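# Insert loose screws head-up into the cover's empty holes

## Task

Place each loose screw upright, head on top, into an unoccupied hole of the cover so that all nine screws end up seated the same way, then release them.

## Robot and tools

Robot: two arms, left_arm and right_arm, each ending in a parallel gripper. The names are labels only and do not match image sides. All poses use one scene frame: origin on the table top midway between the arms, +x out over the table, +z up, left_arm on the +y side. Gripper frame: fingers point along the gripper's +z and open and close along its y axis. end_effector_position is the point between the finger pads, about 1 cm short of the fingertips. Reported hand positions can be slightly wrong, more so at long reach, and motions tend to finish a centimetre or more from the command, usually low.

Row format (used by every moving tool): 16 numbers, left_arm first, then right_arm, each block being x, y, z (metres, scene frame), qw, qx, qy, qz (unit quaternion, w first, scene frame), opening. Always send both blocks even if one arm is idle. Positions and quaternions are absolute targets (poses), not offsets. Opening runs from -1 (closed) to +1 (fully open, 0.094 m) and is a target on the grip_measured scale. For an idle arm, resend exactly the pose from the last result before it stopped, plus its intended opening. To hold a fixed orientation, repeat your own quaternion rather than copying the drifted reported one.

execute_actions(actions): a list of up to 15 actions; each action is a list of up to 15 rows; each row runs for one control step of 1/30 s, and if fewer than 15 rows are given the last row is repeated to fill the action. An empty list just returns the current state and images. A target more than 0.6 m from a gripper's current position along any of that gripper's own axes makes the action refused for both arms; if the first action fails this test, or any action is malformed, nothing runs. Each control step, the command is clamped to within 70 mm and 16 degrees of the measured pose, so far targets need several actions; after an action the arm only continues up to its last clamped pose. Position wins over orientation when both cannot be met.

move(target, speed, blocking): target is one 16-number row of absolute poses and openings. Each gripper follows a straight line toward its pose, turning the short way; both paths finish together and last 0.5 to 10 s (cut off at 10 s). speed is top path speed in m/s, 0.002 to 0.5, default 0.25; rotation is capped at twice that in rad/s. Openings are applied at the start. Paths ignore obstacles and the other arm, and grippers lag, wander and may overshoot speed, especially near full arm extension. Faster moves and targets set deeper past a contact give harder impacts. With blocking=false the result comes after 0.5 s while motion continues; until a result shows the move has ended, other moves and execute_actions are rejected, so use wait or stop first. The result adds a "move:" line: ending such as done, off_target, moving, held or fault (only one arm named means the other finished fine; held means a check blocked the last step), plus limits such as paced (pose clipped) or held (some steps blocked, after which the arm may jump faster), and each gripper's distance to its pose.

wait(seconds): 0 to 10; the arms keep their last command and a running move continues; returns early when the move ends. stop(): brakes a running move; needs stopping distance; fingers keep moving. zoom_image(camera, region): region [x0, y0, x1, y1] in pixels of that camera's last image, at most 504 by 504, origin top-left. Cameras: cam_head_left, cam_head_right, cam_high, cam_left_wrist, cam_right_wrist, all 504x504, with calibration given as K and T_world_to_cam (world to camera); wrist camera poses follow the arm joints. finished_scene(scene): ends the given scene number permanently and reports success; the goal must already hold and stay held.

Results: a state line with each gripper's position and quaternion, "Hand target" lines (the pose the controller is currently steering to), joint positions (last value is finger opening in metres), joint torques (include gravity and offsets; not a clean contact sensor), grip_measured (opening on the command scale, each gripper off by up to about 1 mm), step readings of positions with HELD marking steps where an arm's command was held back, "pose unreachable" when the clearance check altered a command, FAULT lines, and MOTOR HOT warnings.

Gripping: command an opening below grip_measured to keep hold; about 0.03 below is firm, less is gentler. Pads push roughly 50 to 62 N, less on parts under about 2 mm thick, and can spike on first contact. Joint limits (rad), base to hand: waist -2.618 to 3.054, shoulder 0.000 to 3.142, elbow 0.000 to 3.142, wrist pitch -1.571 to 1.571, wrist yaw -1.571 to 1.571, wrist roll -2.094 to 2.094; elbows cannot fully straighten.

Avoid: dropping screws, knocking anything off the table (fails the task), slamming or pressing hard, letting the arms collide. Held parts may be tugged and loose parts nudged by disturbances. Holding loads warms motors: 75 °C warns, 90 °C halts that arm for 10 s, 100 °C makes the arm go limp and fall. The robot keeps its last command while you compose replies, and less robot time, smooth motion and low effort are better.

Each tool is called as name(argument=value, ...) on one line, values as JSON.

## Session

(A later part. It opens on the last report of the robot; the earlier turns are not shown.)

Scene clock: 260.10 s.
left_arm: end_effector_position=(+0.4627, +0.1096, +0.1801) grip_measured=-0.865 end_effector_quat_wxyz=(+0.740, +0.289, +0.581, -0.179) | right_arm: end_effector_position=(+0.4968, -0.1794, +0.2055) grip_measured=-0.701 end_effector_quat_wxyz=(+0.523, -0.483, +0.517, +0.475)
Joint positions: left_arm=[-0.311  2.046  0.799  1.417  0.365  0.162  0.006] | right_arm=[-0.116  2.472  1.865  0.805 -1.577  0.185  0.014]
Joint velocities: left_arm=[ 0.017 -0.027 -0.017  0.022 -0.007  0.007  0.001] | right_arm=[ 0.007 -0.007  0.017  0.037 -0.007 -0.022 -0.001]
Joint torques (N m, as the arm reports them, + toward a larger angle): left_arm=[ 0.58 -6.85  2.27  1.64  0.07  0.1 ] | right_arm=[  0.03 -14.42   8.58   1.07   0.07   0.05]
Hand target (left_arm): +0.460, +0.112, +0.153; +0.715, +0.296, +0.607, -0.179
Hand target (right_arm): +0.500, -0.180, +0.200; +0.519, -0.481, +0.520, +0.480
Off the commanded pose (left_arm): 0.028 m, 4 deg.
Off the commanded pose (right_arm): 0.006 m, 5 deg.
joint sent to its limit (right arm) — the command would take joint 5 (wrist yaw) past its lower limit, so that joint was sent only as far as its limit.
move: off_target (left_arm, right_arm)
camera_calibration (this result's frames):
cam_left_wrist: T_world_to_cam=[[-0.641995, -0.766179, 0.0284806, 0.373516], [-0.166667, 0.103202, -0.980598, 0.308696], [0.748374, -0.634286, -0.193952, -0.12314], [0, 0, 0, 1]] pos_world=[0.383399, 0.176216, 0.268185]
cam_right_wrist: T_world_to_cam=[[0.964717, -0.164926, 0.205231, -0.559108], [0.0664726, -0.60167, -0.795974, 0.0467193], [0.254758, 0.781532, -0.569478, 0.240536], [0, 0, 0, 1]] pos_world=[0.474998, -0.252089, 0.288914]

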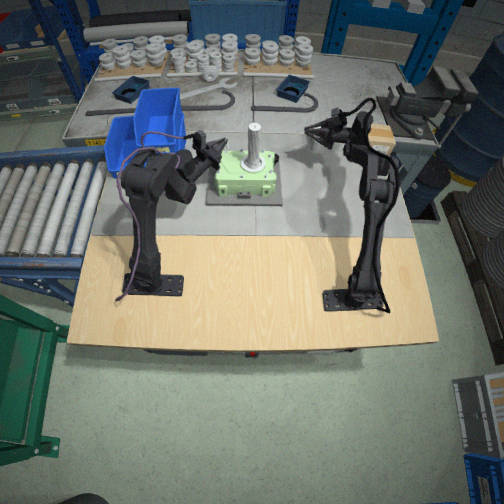

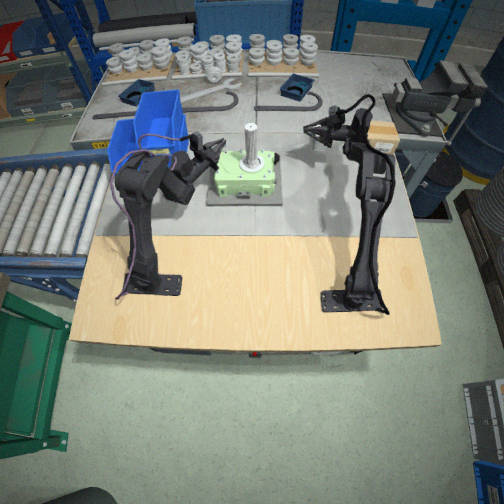

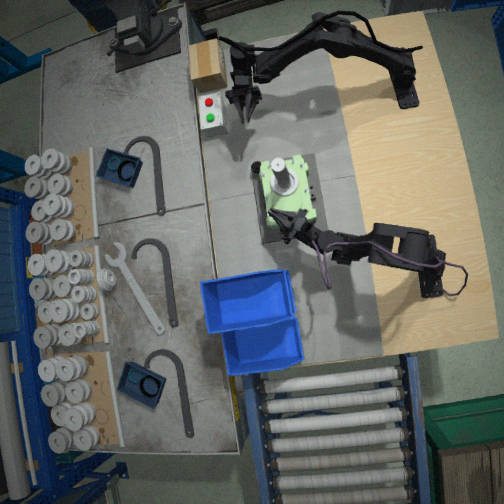

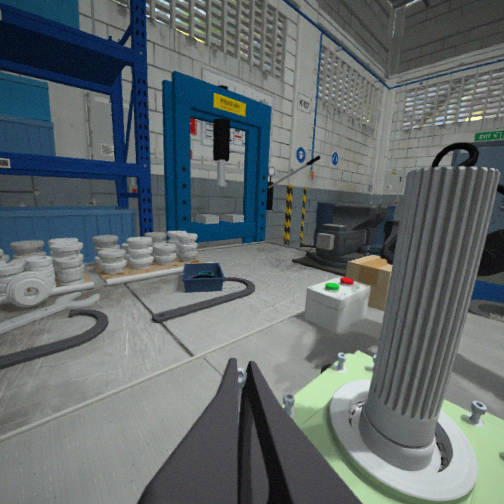

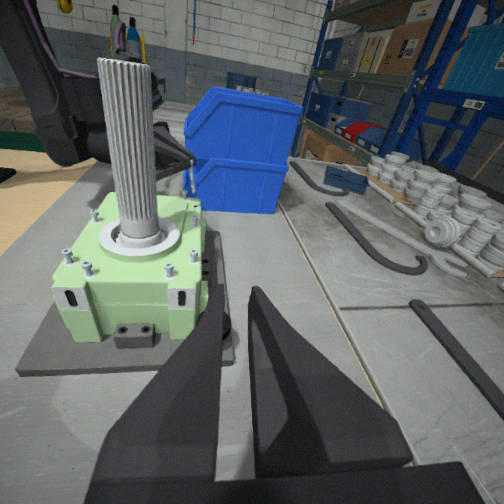

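move(target=[0.468,0.116,0.18,0.6449,0.4433,0.5099,-0.3576,-1,0.5,-0.18,0.2,0.5,-0.5,0.5,0.5,-0.7], speed=0.06)

move(target=[0.468,0.116,0.163,0.6449,0.4433,0.5099,-0.3576,-1,0.5,-0.18,0.2,0.5,-0.5,0.5,0.5,-0.7], speed=0.02)

zoom_image(camera="cam_right_wrist", region=[130,130,240,240])

zoom_image(camera="cam_head_right", region=[180,110,260,190])

Scene clock: 265.03 s.
left_arm: end_effector_position=(+0.4626, +0.1118, +0.1810) grip_measured=-0.865 end_effector_quat_wxyz=(+0.650, +0.446, +0.505, -0.353) | right_arm: end_effector_position=(+0.4968, -0.1794, +0.2056) grip_measured=-0.701 end_effector_quat_wxyz=(+0.523, -0.483, +0.517, +0.475)
Joint positions: left_arm=[-0.12   2.159  1.081  1.274  1.074  0.053  0.006] | right_arm=[-0.116  2.472  1.865  0.806 -1.577  0.186  0.014]
Joint velocities: left_arm=[-0.002 -0.007  0.002 -0.051  0.051 -0.051  0.   ] | right_arm=[ 0.012 -0.017  0.007 -0.007 -0.051 -0.066 -0.   ]
Joint torques (N m, as the arm reports them, + toward a larger angle): left_arm=[ 0.96 -8.98  6.61  1.37  0.   -0.14] | right_arm=[  0.04 -14.38   8.58   1.07   0.07   0.05]
Hand target (left_arm): +0.468, +0.115, +0.180; +0.645, +0.443, +0.509, -0.357
Hand target (right_arm): +0.500, -0.180, +0.200; +0.519, -0.481, +0.520, +0.480
Off the commanded pose (left_arm): 0.007 m, 1 deg.
Off the commanded pose (right_arm): 0.006 m, 5 deg.
joint sent to its limit (right arm) — the command would take joint 5 (wrist yaw) past its lower limit, so that joint was sent only as far as its limit.
move: off_target (right_arm)
camera_calibration (this result's frames):
cam_left_wrist: T_world_to_cam=[[-0.937855, -0.346035, 0.0262334, 0.46534], [-0.113179, 0.233533, -0.96574, 0.267254], [0.328053, -0.908693, -0.258184, 0.115206], [0, 0, 0, 1]] pos_world=[0.428875, 0.203298, 0.275635]
cam_right_wrist: T_world_to_cam=[[0.964717, -0.164926, 0.205231, -0.559109], [0.0664712, -0.601676, -0.79597, 0.0467817], [0.254759, 0.781528, -0.569484, 0.240583], [0, 0, 0, 1]] pos_world=[0.474982, -0.252087, 0.288992]

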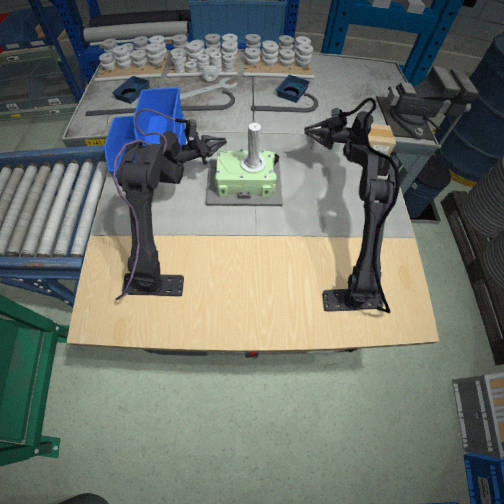

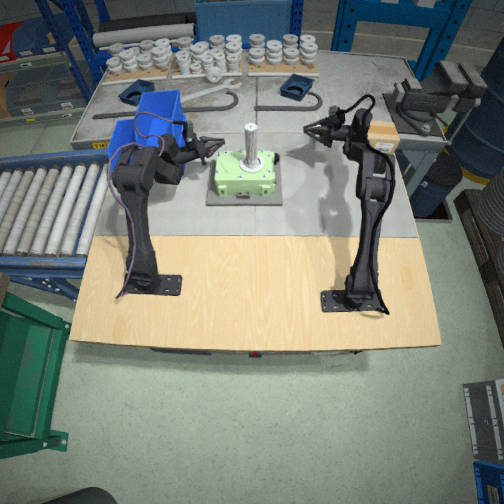

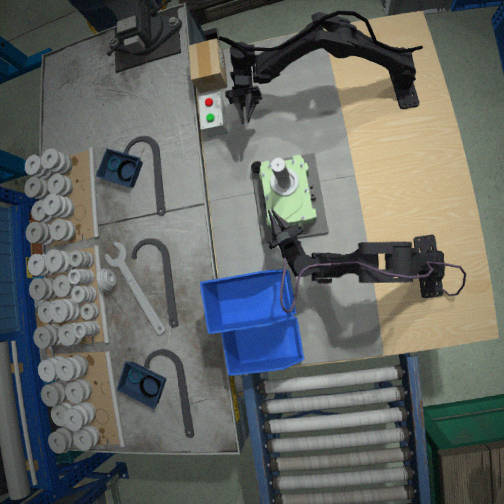

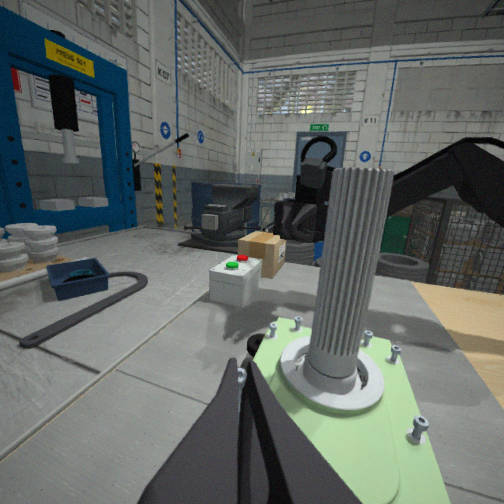

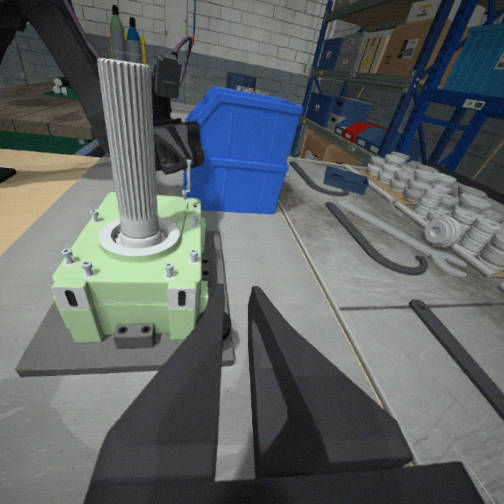

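Scene clock: 267.33 s.
left_arm: end_effector_position=(+0.4637, +0.1112, +0.1618) grip_measured=-0.865 end_effector_quat_wxyz=(+0.642, +0.444, +0.512, -0.358) | right_arm: end_effector_position=(+0.4968, -0.1794, +0.2057) grip_measured=-0.701 end_effector_quat_wxyz=(+0.523, -0.483, +0.517, +0.475)
Joint positions: left_arm=[-0.12   2.208  1.081  1.299  1.079  0.053  0.006] | right_arm=[-0.116  2.472  1.865  0.807 -1.577  0.186  0.014]
Joint velocities: left_arm=[ 0.017 -0.002 -0.022 -0.037 -0.022  0.022  0.   ] | right_arm=[ 0.002  0.002  0.012  0.007  0.022 -0.022  0.   ]
Joint torques (N m, as the arm reports them, + toward a larger angle): left_arm=[ 1.11 -9.15  5.78  1.64  0.02 -0.11] | right_arm=[  0.04 -14.38   8.58   1.06   0.07   0.05]
Hand target (left_arm): +0.468, +0.116, +0.163; +0.645, +0.443, +0.510, -0.357
Hand target (right_arm): +0.500, -0.180, +0.200; +0.519, -0.481, +0.520, +0.480
Off the commanded pose (left_arm): 0.007 m, 0 deg.
Off the commanded pose (right_arm): 0.007 m, 5 deg.
joint sent to its limit (right arm) — the command would take joint 5 (wrist yaw) past its lower limit, so that joint was sent only as far as its limit.
move: off_target (right_arm)
camera_calibration (this result's frames):
cam_left_wrist: T_world_to_cam=[[-0.938553, -0.341961, 0.0466955, 0.463236], [-0.134585, 0.238036, -0.961887, 0.257802], [0.317813, -0.909066, -0.269432, 0.116018], [0, 0, 0, 1]] pos_world=[0.432596, 0.202511, 0.257605]
cam_right_wrist: T_world_to_cam=[[0.964639, -0.164919, 0.205604, -0.559146], [0.0667732, -0.601704, -0.795923, 0.0466594], [0.254976, 0.781507, -0.569415, 0.240489], [0, 0, 0, 1]] pos_world=[0.47494, -0.252083, 0.289038]

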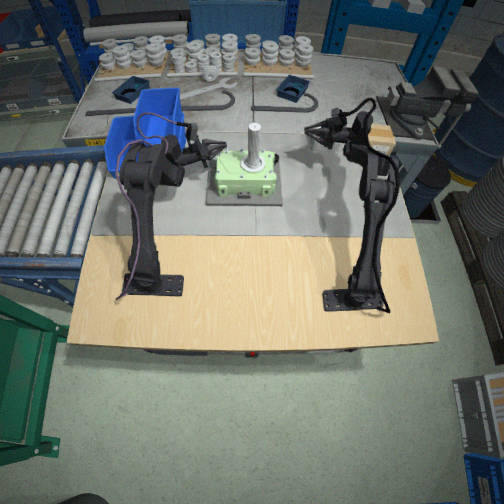

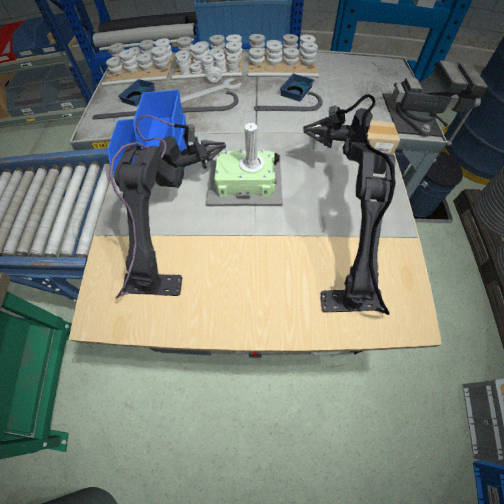

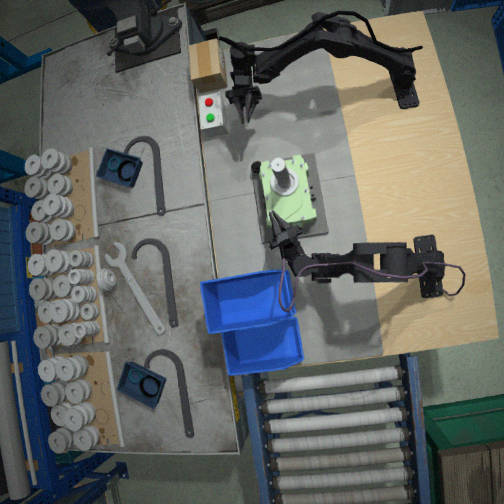

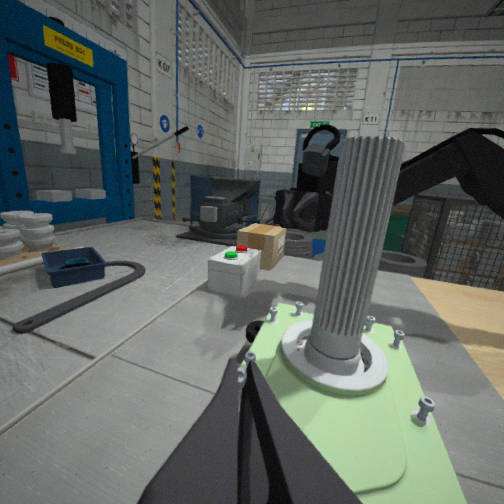

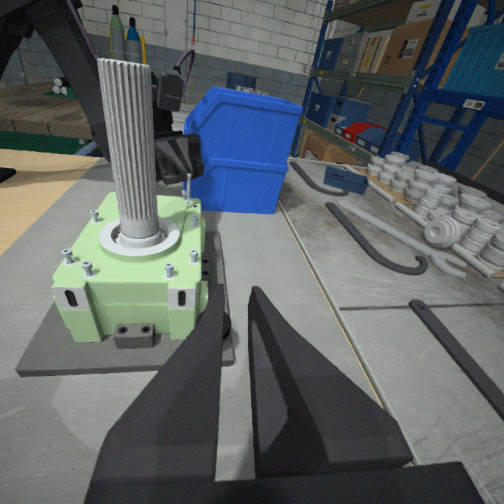

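Region (130, 130, 240, 240) of cam_right_wrist's 504x504 image, scaled by 4.582, with more detail than that image has.

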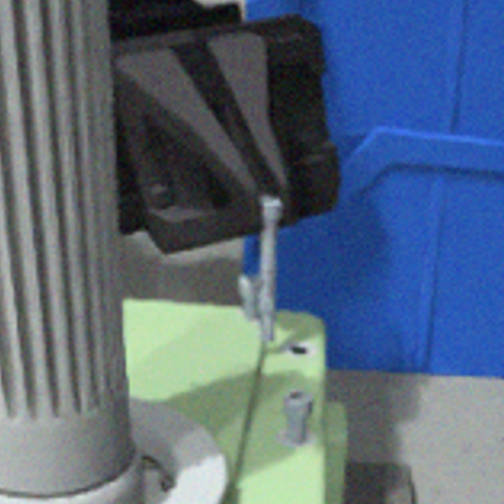

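Region (180, 110, 260, 190) of cam_head_right's 504x504 image, scaled by 6.300, with more detail than that image has.

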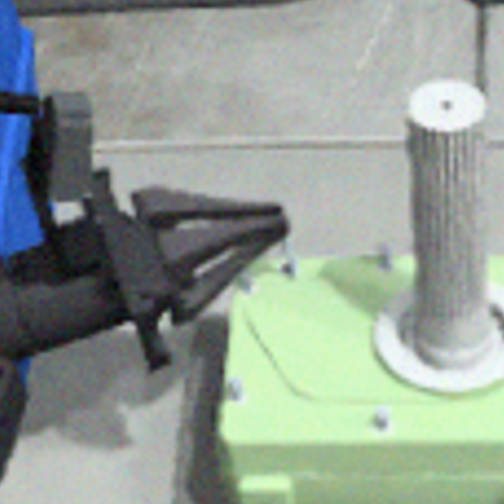

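move(target=[0.478,0.118,0.165,0.6449,0.4433,0.5099,-0.3576,-1,0.5,-0.18,0.2,0.5,-0.5,0.5,0.5,-0.7], speed=0.01)

zoom_image(camera="cam_right_wrist", region=[130,130,240,240])

zoom_image(camera="cam_head_right", region=[180,110,260,190])

Scene clock: 271.83 s.
left_arm: end_effector_position=(+0.4711, +0.1126, +0.1656) grip_measured=-0.865 end_effector_quat_wxyz=(+0.647, +0.447, +0.505, -0.355) | right_arm: end_effector_position=(+0.4968, -0.1794, +0.2057) grip_measured=-0.701 end_effector_quat_wxyz=(+0.523, -0.483, +0.517, +0.475)
Joint positions: left_arm=[-0.114  2.226  1.121  1.3    1.086  0.049  0.006] | right_arm=[-0.116  2.472  1.865  0.808 -1.577  0.188  0.014]
Joint velocities: left_arm=[-0.007  0.002 -0.012 -0.051 -0.037 -0.081 -0.001] | right_arm=[ 0.012 -0.002  0.002  0.022  0.037 -0.066 -0.002]
Joint torques (N m, as the arm reports them, + toward a larger angle): left_arm=[ 1.22 -9.32  6.49  1.37  0.   -0.11] | right_arm=[  0.05 -14.39   8.57   1.06   0.07   0.05]
Hand target (left_arm): +0.478, +0.118, +0.165; +0.645, +0.443, +0.510, -0.357
Hand target (right_arm): +0.500, -0.180, +0.200; +0.519, -0.481, +0.520, +0.480
Off the commanded pose (left_arm): 0.009 m, 1 deg.
Off the commanded pose (right_arm): 0.007 m, 5 deg.
joint sent to its limit (right arm) — the command would take joint 5 (wrist yaw) past its lower limit, so that joint was sent only as far as its limit.
move: off_target (right_arm)
camera_calibration (this result's frames):
cam_left_wrist: T_world_to_cam=[[-0.939866, -0.340228, 0.0299386, 0.473739], [-0.115955, 0.235408, -0.964955, 0.254157], [0.321257, -0.9104, -0.260703, 0.11299], [0, 0, 0, 1]] pos_world=[0.438423, 0.204215, 0.260524]
cam_right_wrist: T_world_to_cam=[[0.964639, -0.164919, 0.205604, -0.559147], [0.0667718, -0.60171, -0.795918, 0.0467218], [0.254976, 0.781503, -0.569421, 0.240536], [0, 0, 0, 1]] pos_world=[0.474925, -0.252081, 0.289116]

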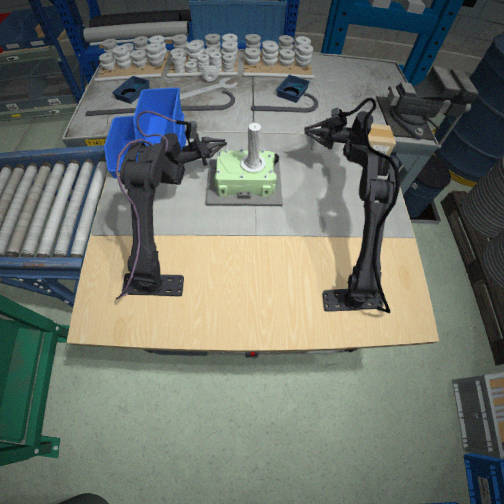

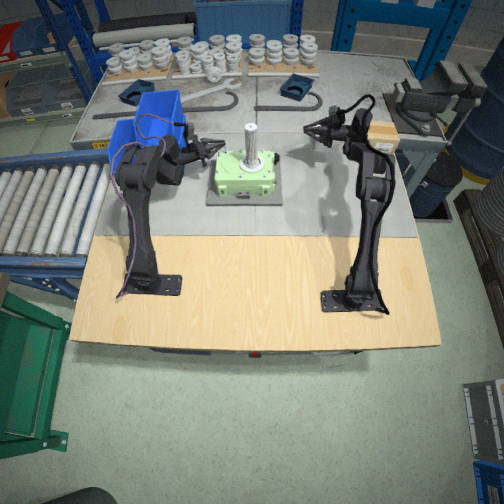

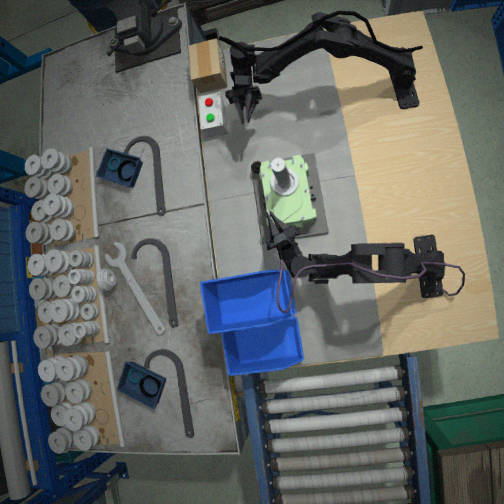

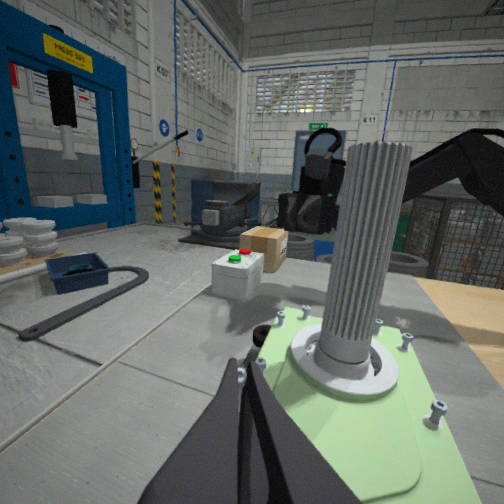

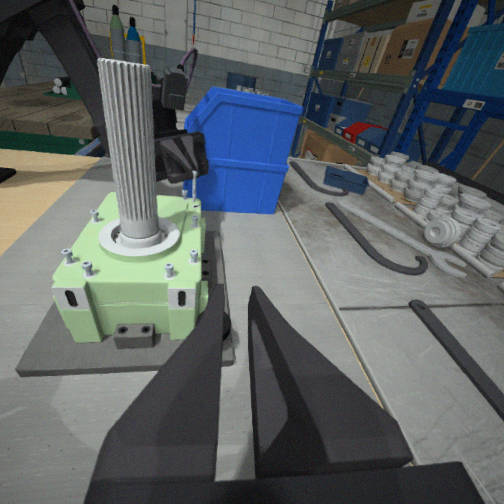

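Region (130, 130, 240, 240) of cam_right_wrist's 504x504 image, scaled by 4.582, with more detail than that image has.

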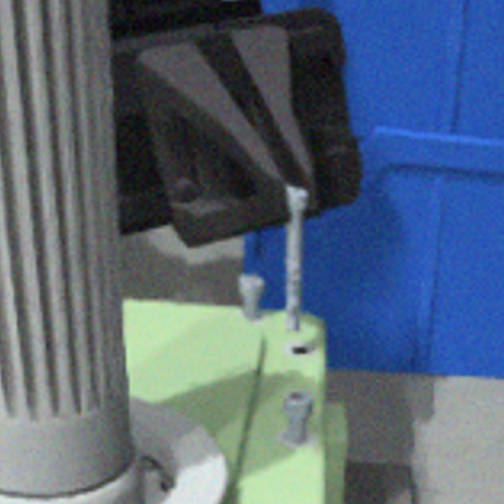

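Region (180, 110, 260, 190) of cam_head_right's 504x504 image, scaled by 6.300, with more detail than that image has.

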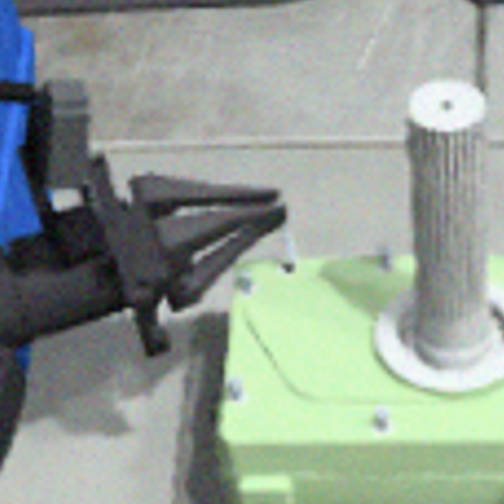

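move(target=[0.480,0.121,0.150,0.6449,0.4433,0.5099,-0.3576,-1,0.5,-0.18,0.2,0.5,-0.5,0.5,0.5,-0.7], speed=0.01)

zoom_image(camera="cam_right_wrist", region=[130,130,240,240])

zoom_image(camera="cam_head_right", region=[180,110,260,190])

Scene clock: 276.33 s.
left_arm: end_effector_position=(+0.4718, +0.1144, +0.1559) grip_measured=-0.865 end_effector_quat_wxyz=(+0.648, +0.451, +0.500, -0.357) | right_arm: end_effector_position=(+0.4968, -0.1794, +0.2058) grip_measured=-0.701 end_effector_quat_wxyz=(+0.523, -0.483, +0.517, +0.475)
Joint positions: left_arm=[-0.108  2.266  1.13   1.347  1.102  0.042  0.006] | right_arm=[-0.116  2.472  1.865  0.81  -1.577  0.189  0.014]
Joint velocities: left_arm=[ 0.002 -0.017 -0.007  0.007 -0.051 -0.007 -0.   ] | right_arm=[ 0.012  0.007 -0.007  0.022 -0.095 -0.051 -0.001]
Joint torques (N m, as the arm reports them, + toward a larger angle): left_arm=[ 1.38 -8.8   6.03  1.34 -0.12 -0.1 ] | right_arm=[  0.06 -14.35   8.57   1.06   0.07   0.06]
Hand target (left_arm): +0.480, +0.121, +0.150; +0.645, +0.443, +0.510, -0.357
Hand target (right_arm): +0.500, -0.180, +0.200; +0.519, -0.481, +0.520, +0.480
Off the commanded pose (left_arm): 0.012 m, 1 deg.
Off the commanded pose (right_arm): 0.007 m, 5 deg.
joint sent to its limit (right arm) — the command would take joint 5 (wrist yaw) past its lower limit, so that joint was sent only as far as its limit.
move: off_target (left_arm, right_arm)
camera_calibration (this result's frames):
cam_left_wrist: T_world_to_cam=[[-0.943309, -0.331243, 0.0211167, 0.477255], [-0.104191, 0.235108, -0.966369, 0.239151], [0.315138, -0.913785, -0.256292, 0.114531], [0, 0, 0, 1]] pos_world=[0.439023, 0.206518, 0.250384]
cam_right_wrist: T_world_to_cam=[[0.964561, -0.164912, 0.205977, -0.559185], [0.0670729, -0.601743, -0.795868, 0.046641], [0.255194, 0.781479, -0.569357, 0.240473], [0, 0, 0, 1]] pos_world=[0.474872, -0.252075, 0.289214]

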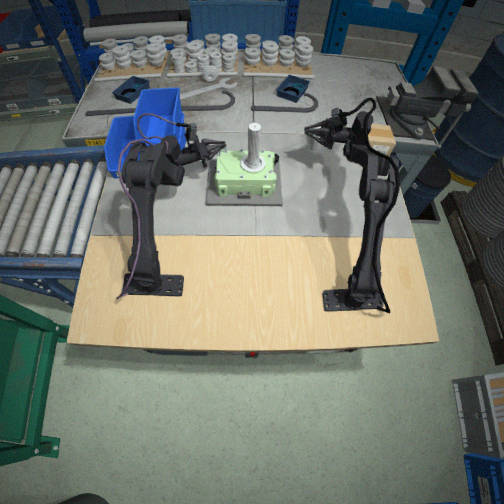

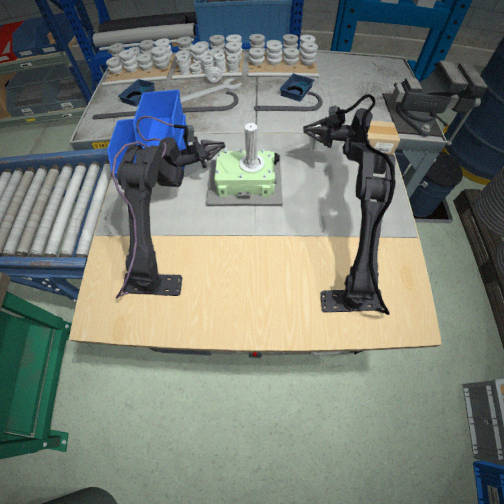

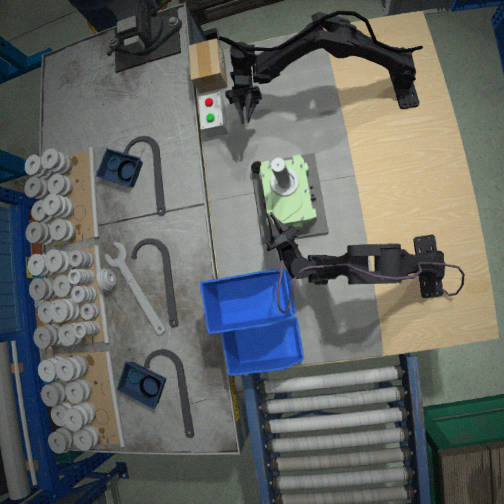

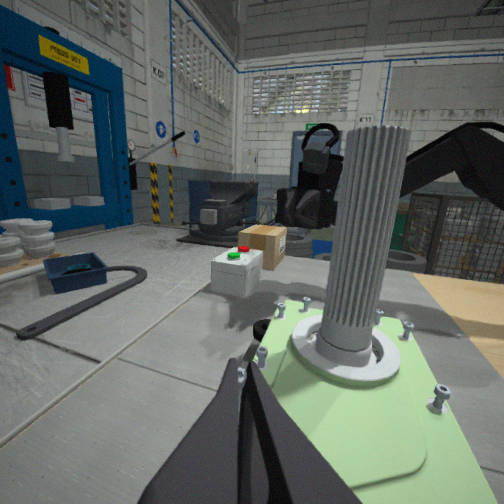

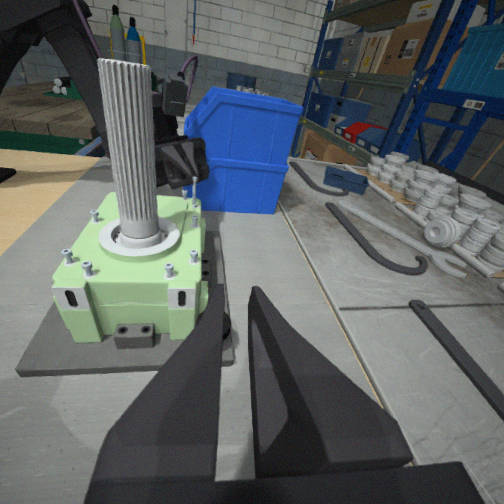

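Region (130, 130, 240, 240) of cam_right_wrist's 504x504 image, scaled by 4.582, with more detail than that image has.

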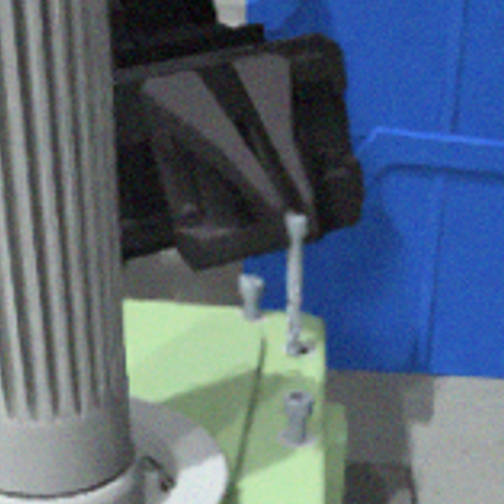

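Region (180, 110, 260, 190) of cam_head_right's 504x504 image, scaled by 6.300, with more detail than that image has.

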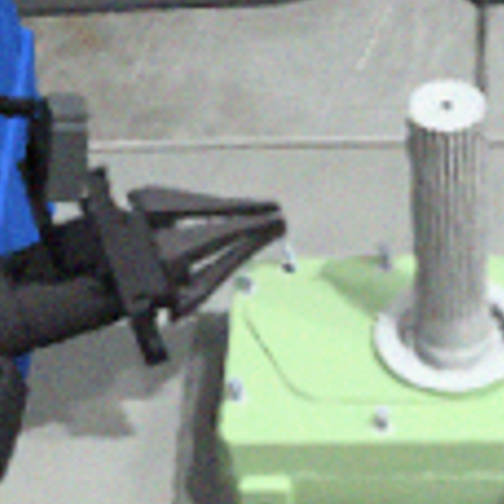

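move(target=[0.484,0.123,0.150,0.6449,0.4433,0.5099,-0.3576,-1,0.5,-0.18,0.2,0.5,-0.5,0.5,0.5,-0.7], speed=0.003)

zoom_image(camera="cam_right_wrist", region=[130,130,240,240])

Scene clock: 286.63 s.
left_arm: end_effector_position=(+0.4717, +0.1144, +0.1562) grip_measured=-0.865 end_effector_quat_wxyz=(+0.649, +0.451, +0.499, -0.356) | right_arm: end_effector_position=(+0.4967, -0.1794, +0.2060) grip_measured=-0.701 end_effector_quat_wxyz=(+0.523, -0.484, +0.517, +0.475)
Joint positions: left_arm=[-0.108  2.266  1.13   1.349  1.102  0.042  0.006] | right_arm=[-0.116  2.472  1.865  0.812 -1.577  0.189  0.014]
Joint velocities: left_arm=[ 0.002  0.012 -0.012  0.022  0.081 -0.095 -0.001] | right_arm=[ 0.002 -0.007 -0.007 -0.037 -0.037 -0.022 -0.   ]
Joint torques (N m, as the arm reports them, + toward a larger angle): left_arm=[ 1.4  -8.76  6.56  1.33 -0.07 -0.08] | right_arm=[  0.04 -14.79   8.21   1.07   0.06   0.06]
Hand target (left_arm): +0.480, +0.121, +0.152; +0.646, +0.445, +0.507, -0.357
Hand target (right_arm): +0.499, -0.180, +0.202; +0.520, -0.482, +0.519, +0.479
Off the commanded pose (left_arm): 0.016 m, 2 deg.
Off the commanded pose (right_arm): 0.007 m, 5 deg.
joint sent to its limit (right arm) — the command would take joint 5 (wrist yaw) past its lower limit, so that joint was sent only as far as its limit.
move: off_target (left_arm, right_arm; path cut at 10 s)
camera_calibration (this result's frames):
cam_left_wrist: T_world_to_cam=[[-0.943471, -0.330888, 0.019375, 0.477437], [-0.102265, 0.234992, -0.966603, 0.238543], [0.315284, -0.913943, -0.255547, 0.114457], [0, 0, 0, 1]] pos_world=[0.438756, 0.20653, 0.250575]
cam_right_wrist: T_world_to_cam=[[0.964168, -0.164877, 0.207837, -0.559368], [0.0685843, -0.601878, -0.795637, 0.0459456], [0.256275, 0.781382, -0.569004, 0.23994], [0, 0, 0, 1]] pos_world=[0.474682, -0.252058, 0.28934]

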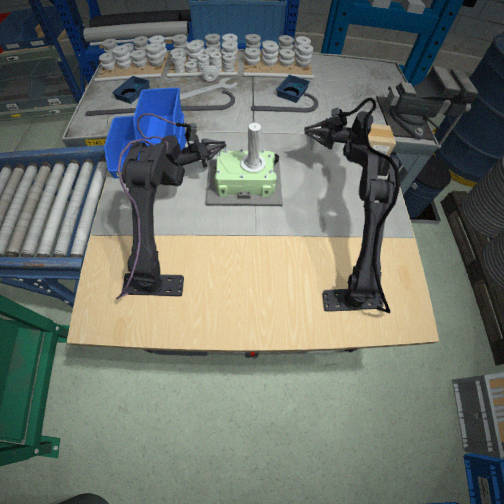

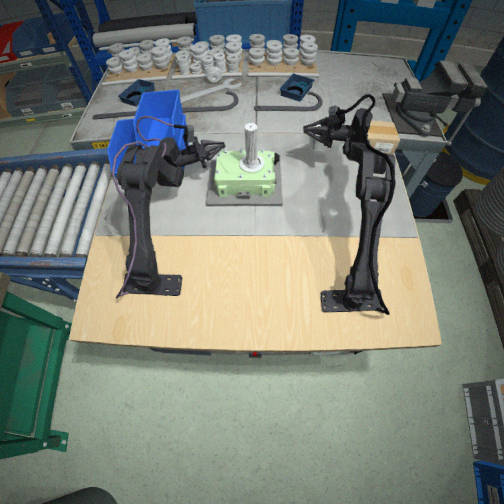

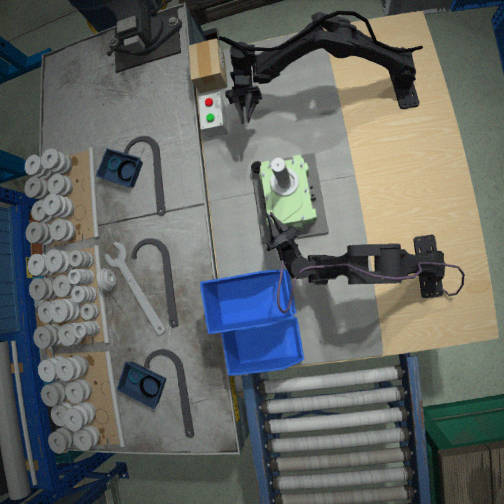

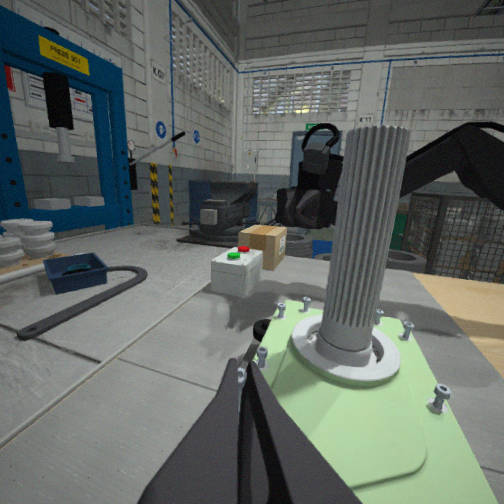

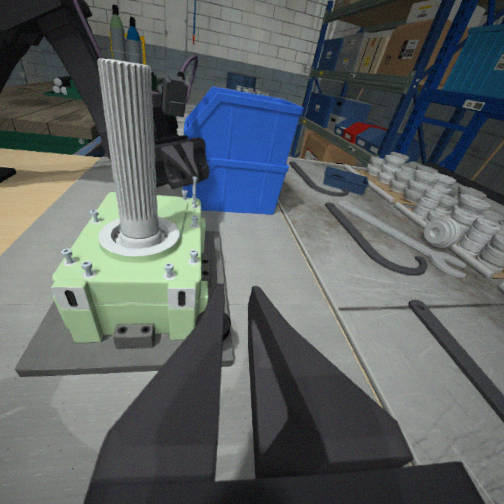

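Region (130, 130, 240, 240) of cam_right_wrist's 504x504 image, scaled by 4.582, with more detail than that image has.

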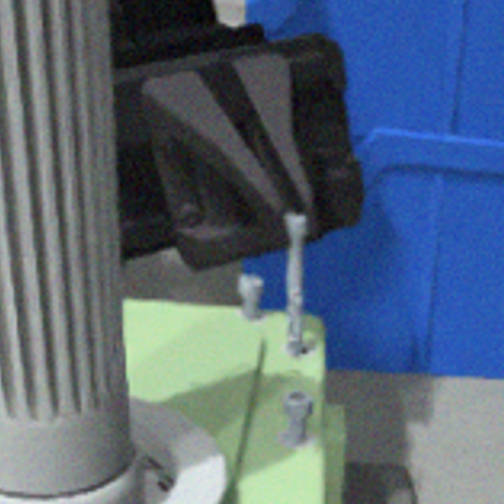

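execute_actions(actions=[[[0.482,0.122,0.152,0.6449,0.4433,0.5099,-0.3576,-1,0.5,-0.18,0.2,0.5,-0.5,0.5,0.5,-0.7]],[[0.483,0.123,0.152,0.6449,0.4433,0.5099,-0.3576,-1,0.5,-0.18,0.2,0.5,-0.5,0.5,0.5,-0.7]],[[0.484,0.124,0.151,0.6449,0.4433,0.5099,-0.3576,-1,0.5,-0.18,0.2,0.5,-0.5,0.5,0.5,-0.7]],[[0.484,0.124,0.148,0.6449,0.4433,0.5099,-0.3576,-1,0.5,-0.18,0.2,0.5,-0.5,0.5,0.5,-0.7]]])

zoom_image(camera="cam_right_wrist", region=[130,130,240,240])

Scene clock: 288.83 s.
left_arm: end_effector_position=(+0.4746, +0.1169, +0.1516) grip_measured=-0.865 end_effector_quat_wxyz=(+0.645, +0.451, +0.501, -0.359) | right_arm: end_effector_position=(+0.4967, -0.1794, +0.2060) grip_measured=-0.701 end_effector_quat_wxyz=(+0.523, -0.483, +0.517, +0.475)
Joint positions: left_arm=[-0.1    2.284  1.146  1.345  1.115  0.039  0.006] | right_arm=[-0.116  2.472  1.865  0.812 -1.577  0.191  0.014]
Joint velocities: left_arm=[ 0.002 -0.027 -0.032 -0.022 -0.022  0.007 -0.   ] | right_arm=[ 0.002 -0.002 -0.017 -0.066  0.007 -0.037 -0.001]
Joint torques (N m, as the arm reports them, + toward a larger angle): left_arm=[ 1.4  -9.12  6.23  1.35 -0.16 -0.09] | right_arm=[  0.02 -14.33   8.57   1.06   0.08   0.06]
Hand target (left_arm): +0.484, +0.124, +0.148; +0.645, +0.443, +0.510, -0.357
Hand target (right_arm): +0.500, -0.180, +0.200; +0.519, -0.481, +0.520, +0.480
Off the commanded pose (left_arm): 0.012 m, 1 deg.
Off the commanded pose (right_arm): 0.007 m, 5 deg.
joint sent to its limit (right arm) — the command would take joint 5 (wrist yaw) past its lower limit, so that joint was sent only as far as its limit.
Step readings (end_effector_position; steps 1 to 15: 1st action; 16 to 30: 2nd action; 31 to 45: 3rd action; 46 to 60: 4th action):
0: left_arm (+0.4717, +0.1144, +0.1562) | right_arm (+0.4967, -0.1794, +0.2060)
1: left_arm (+0.4718, +0.1148, +0.1562) | right_arm (+0.4967, -0.1794, +0.2060)
2: left_arm (+0.4719, +0.1150, +0.1562) | right_arm (+0.4967, -0.1794, +0.2060)
4: left_arm (+0.4725, +0.1162, +0.1561) | right_arm (+0.4967, -0.1794, +0.2060)
8: left_arm (+0.4735, +0.1180, +0.1554) | right_arm (+0.4967, -0.1794, +0.2060)
15: left_arm (+0.4735, +0.1180, +0.1552) | right_arm (+0.4967, -0.1794, +0.2060)
16: left_arm (+0.4737, +0.1179, +0.1553) | right_arm (+0.4967, -0.1794, +0.2060)
17: left_arm (+0.4741, +0.1177, +0.1552) | right_arm (+0.4967, -0.1794, +0.2060)
19: left_arm (+0.4744, +0.1175, +0.1549) | right_arm (+0.4967, -0.1794, +0.2060)
23: left_arm (+0.4744, +0.1173, +0.1545) | right_arm (+0.4967, -0.1794, +0.2060)
30: left_arm (+0.4743, +0.1173, +0.1543) | right_arm (+0.4967, -0.1794, +0.2060)
31: left_arm (+0.4743, +0.1173, +0.1543) | right_arm (+0.4967, -0.1794, +0.2060)
32: left_arm (+0.4743, +0.1173, +0.1543) | right_arm (+0.4967, -0.1794, +0.2060)
34: left_arm (+0.4743, +0.1173, +0.1543) | right_arm (+0.4967, -0.1794, +0.2060)
38: left_arm (+0.4743, +0.1173, +0.1543) | right_arm (+0.4967, -0.1794, +0.2060)
45: left_arm (+0.4743, +0.1173, +0.1543) | right_arm (+0.4967, -0.1794, +0.2060)
46: left_arm (+0.4742, +0.1173, +0.1537) | right_arm (+0.4967, -0.1794, +0.2060)
47: left_arm (+0.4743, +0.1173, +0.1528) | right_arm (+0.4967, -0.1794, +0.2060)
49: left_arm (+0.4743, +0.1172, +0.1515) | right_arm (+0.4967, -0.1794, +0.2060)
53: left_arm (+0.4746, +0.1169, +0.1515) | right_arm (+0.4967, -0.1794, +0.2060)
60: end_effector_position above
camera_calibration (this result's frames):
cam_left_wrist: T_world_to_cam=[[-0.944926, -0.326214, 0.0264263, 0.480198], [-0.109017, 0.237591, -0.965229, 0.236551], [0.308593, -0.914951, -0.260068, 0.11856], [0, 0, 0, 1]] pos_world=[0.442953, 0.208922, 0.24647]
cam_right_wrist: T_world_to_cam=[[0.964561, -0.164912, 0.205978, -0.559186], [0.06707, -0.601755, -0.79586, 0.0467658], [0.255195, 0.78147, -0.569368, 0.240567], [0, 0, 0, 1]] pos_world=[0.474841, -0.252071, 0.289371]

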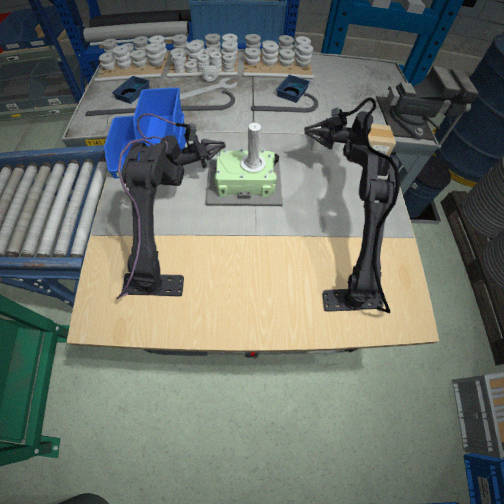

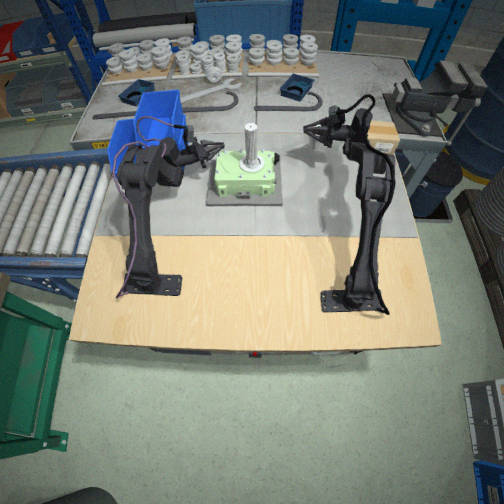

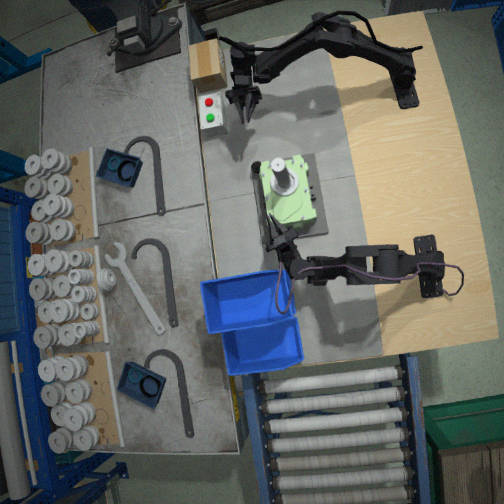

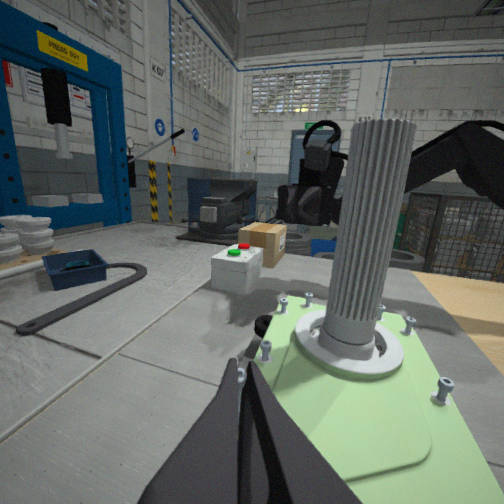

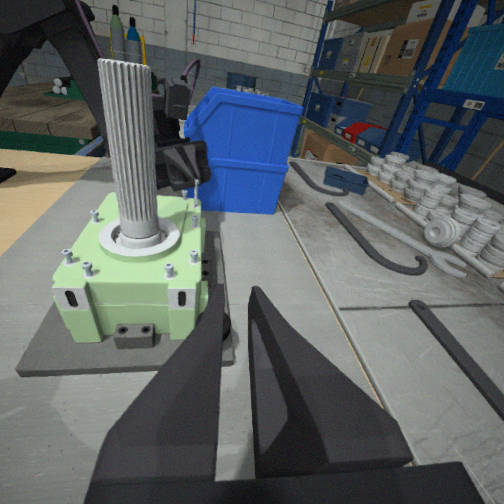

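Region (130, 130, 240, 240) of cam_right_wrist's 504x504 image, scaled by 4.582, with more detail than that image has.

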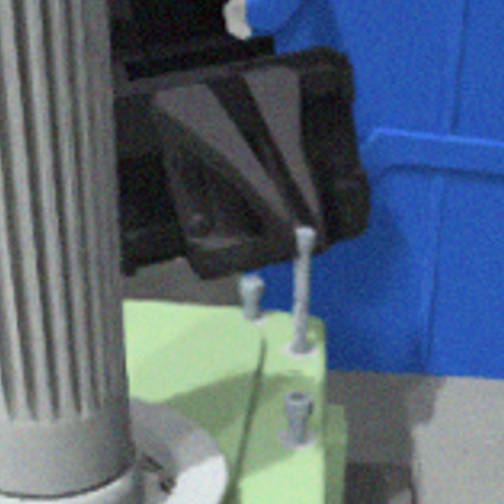

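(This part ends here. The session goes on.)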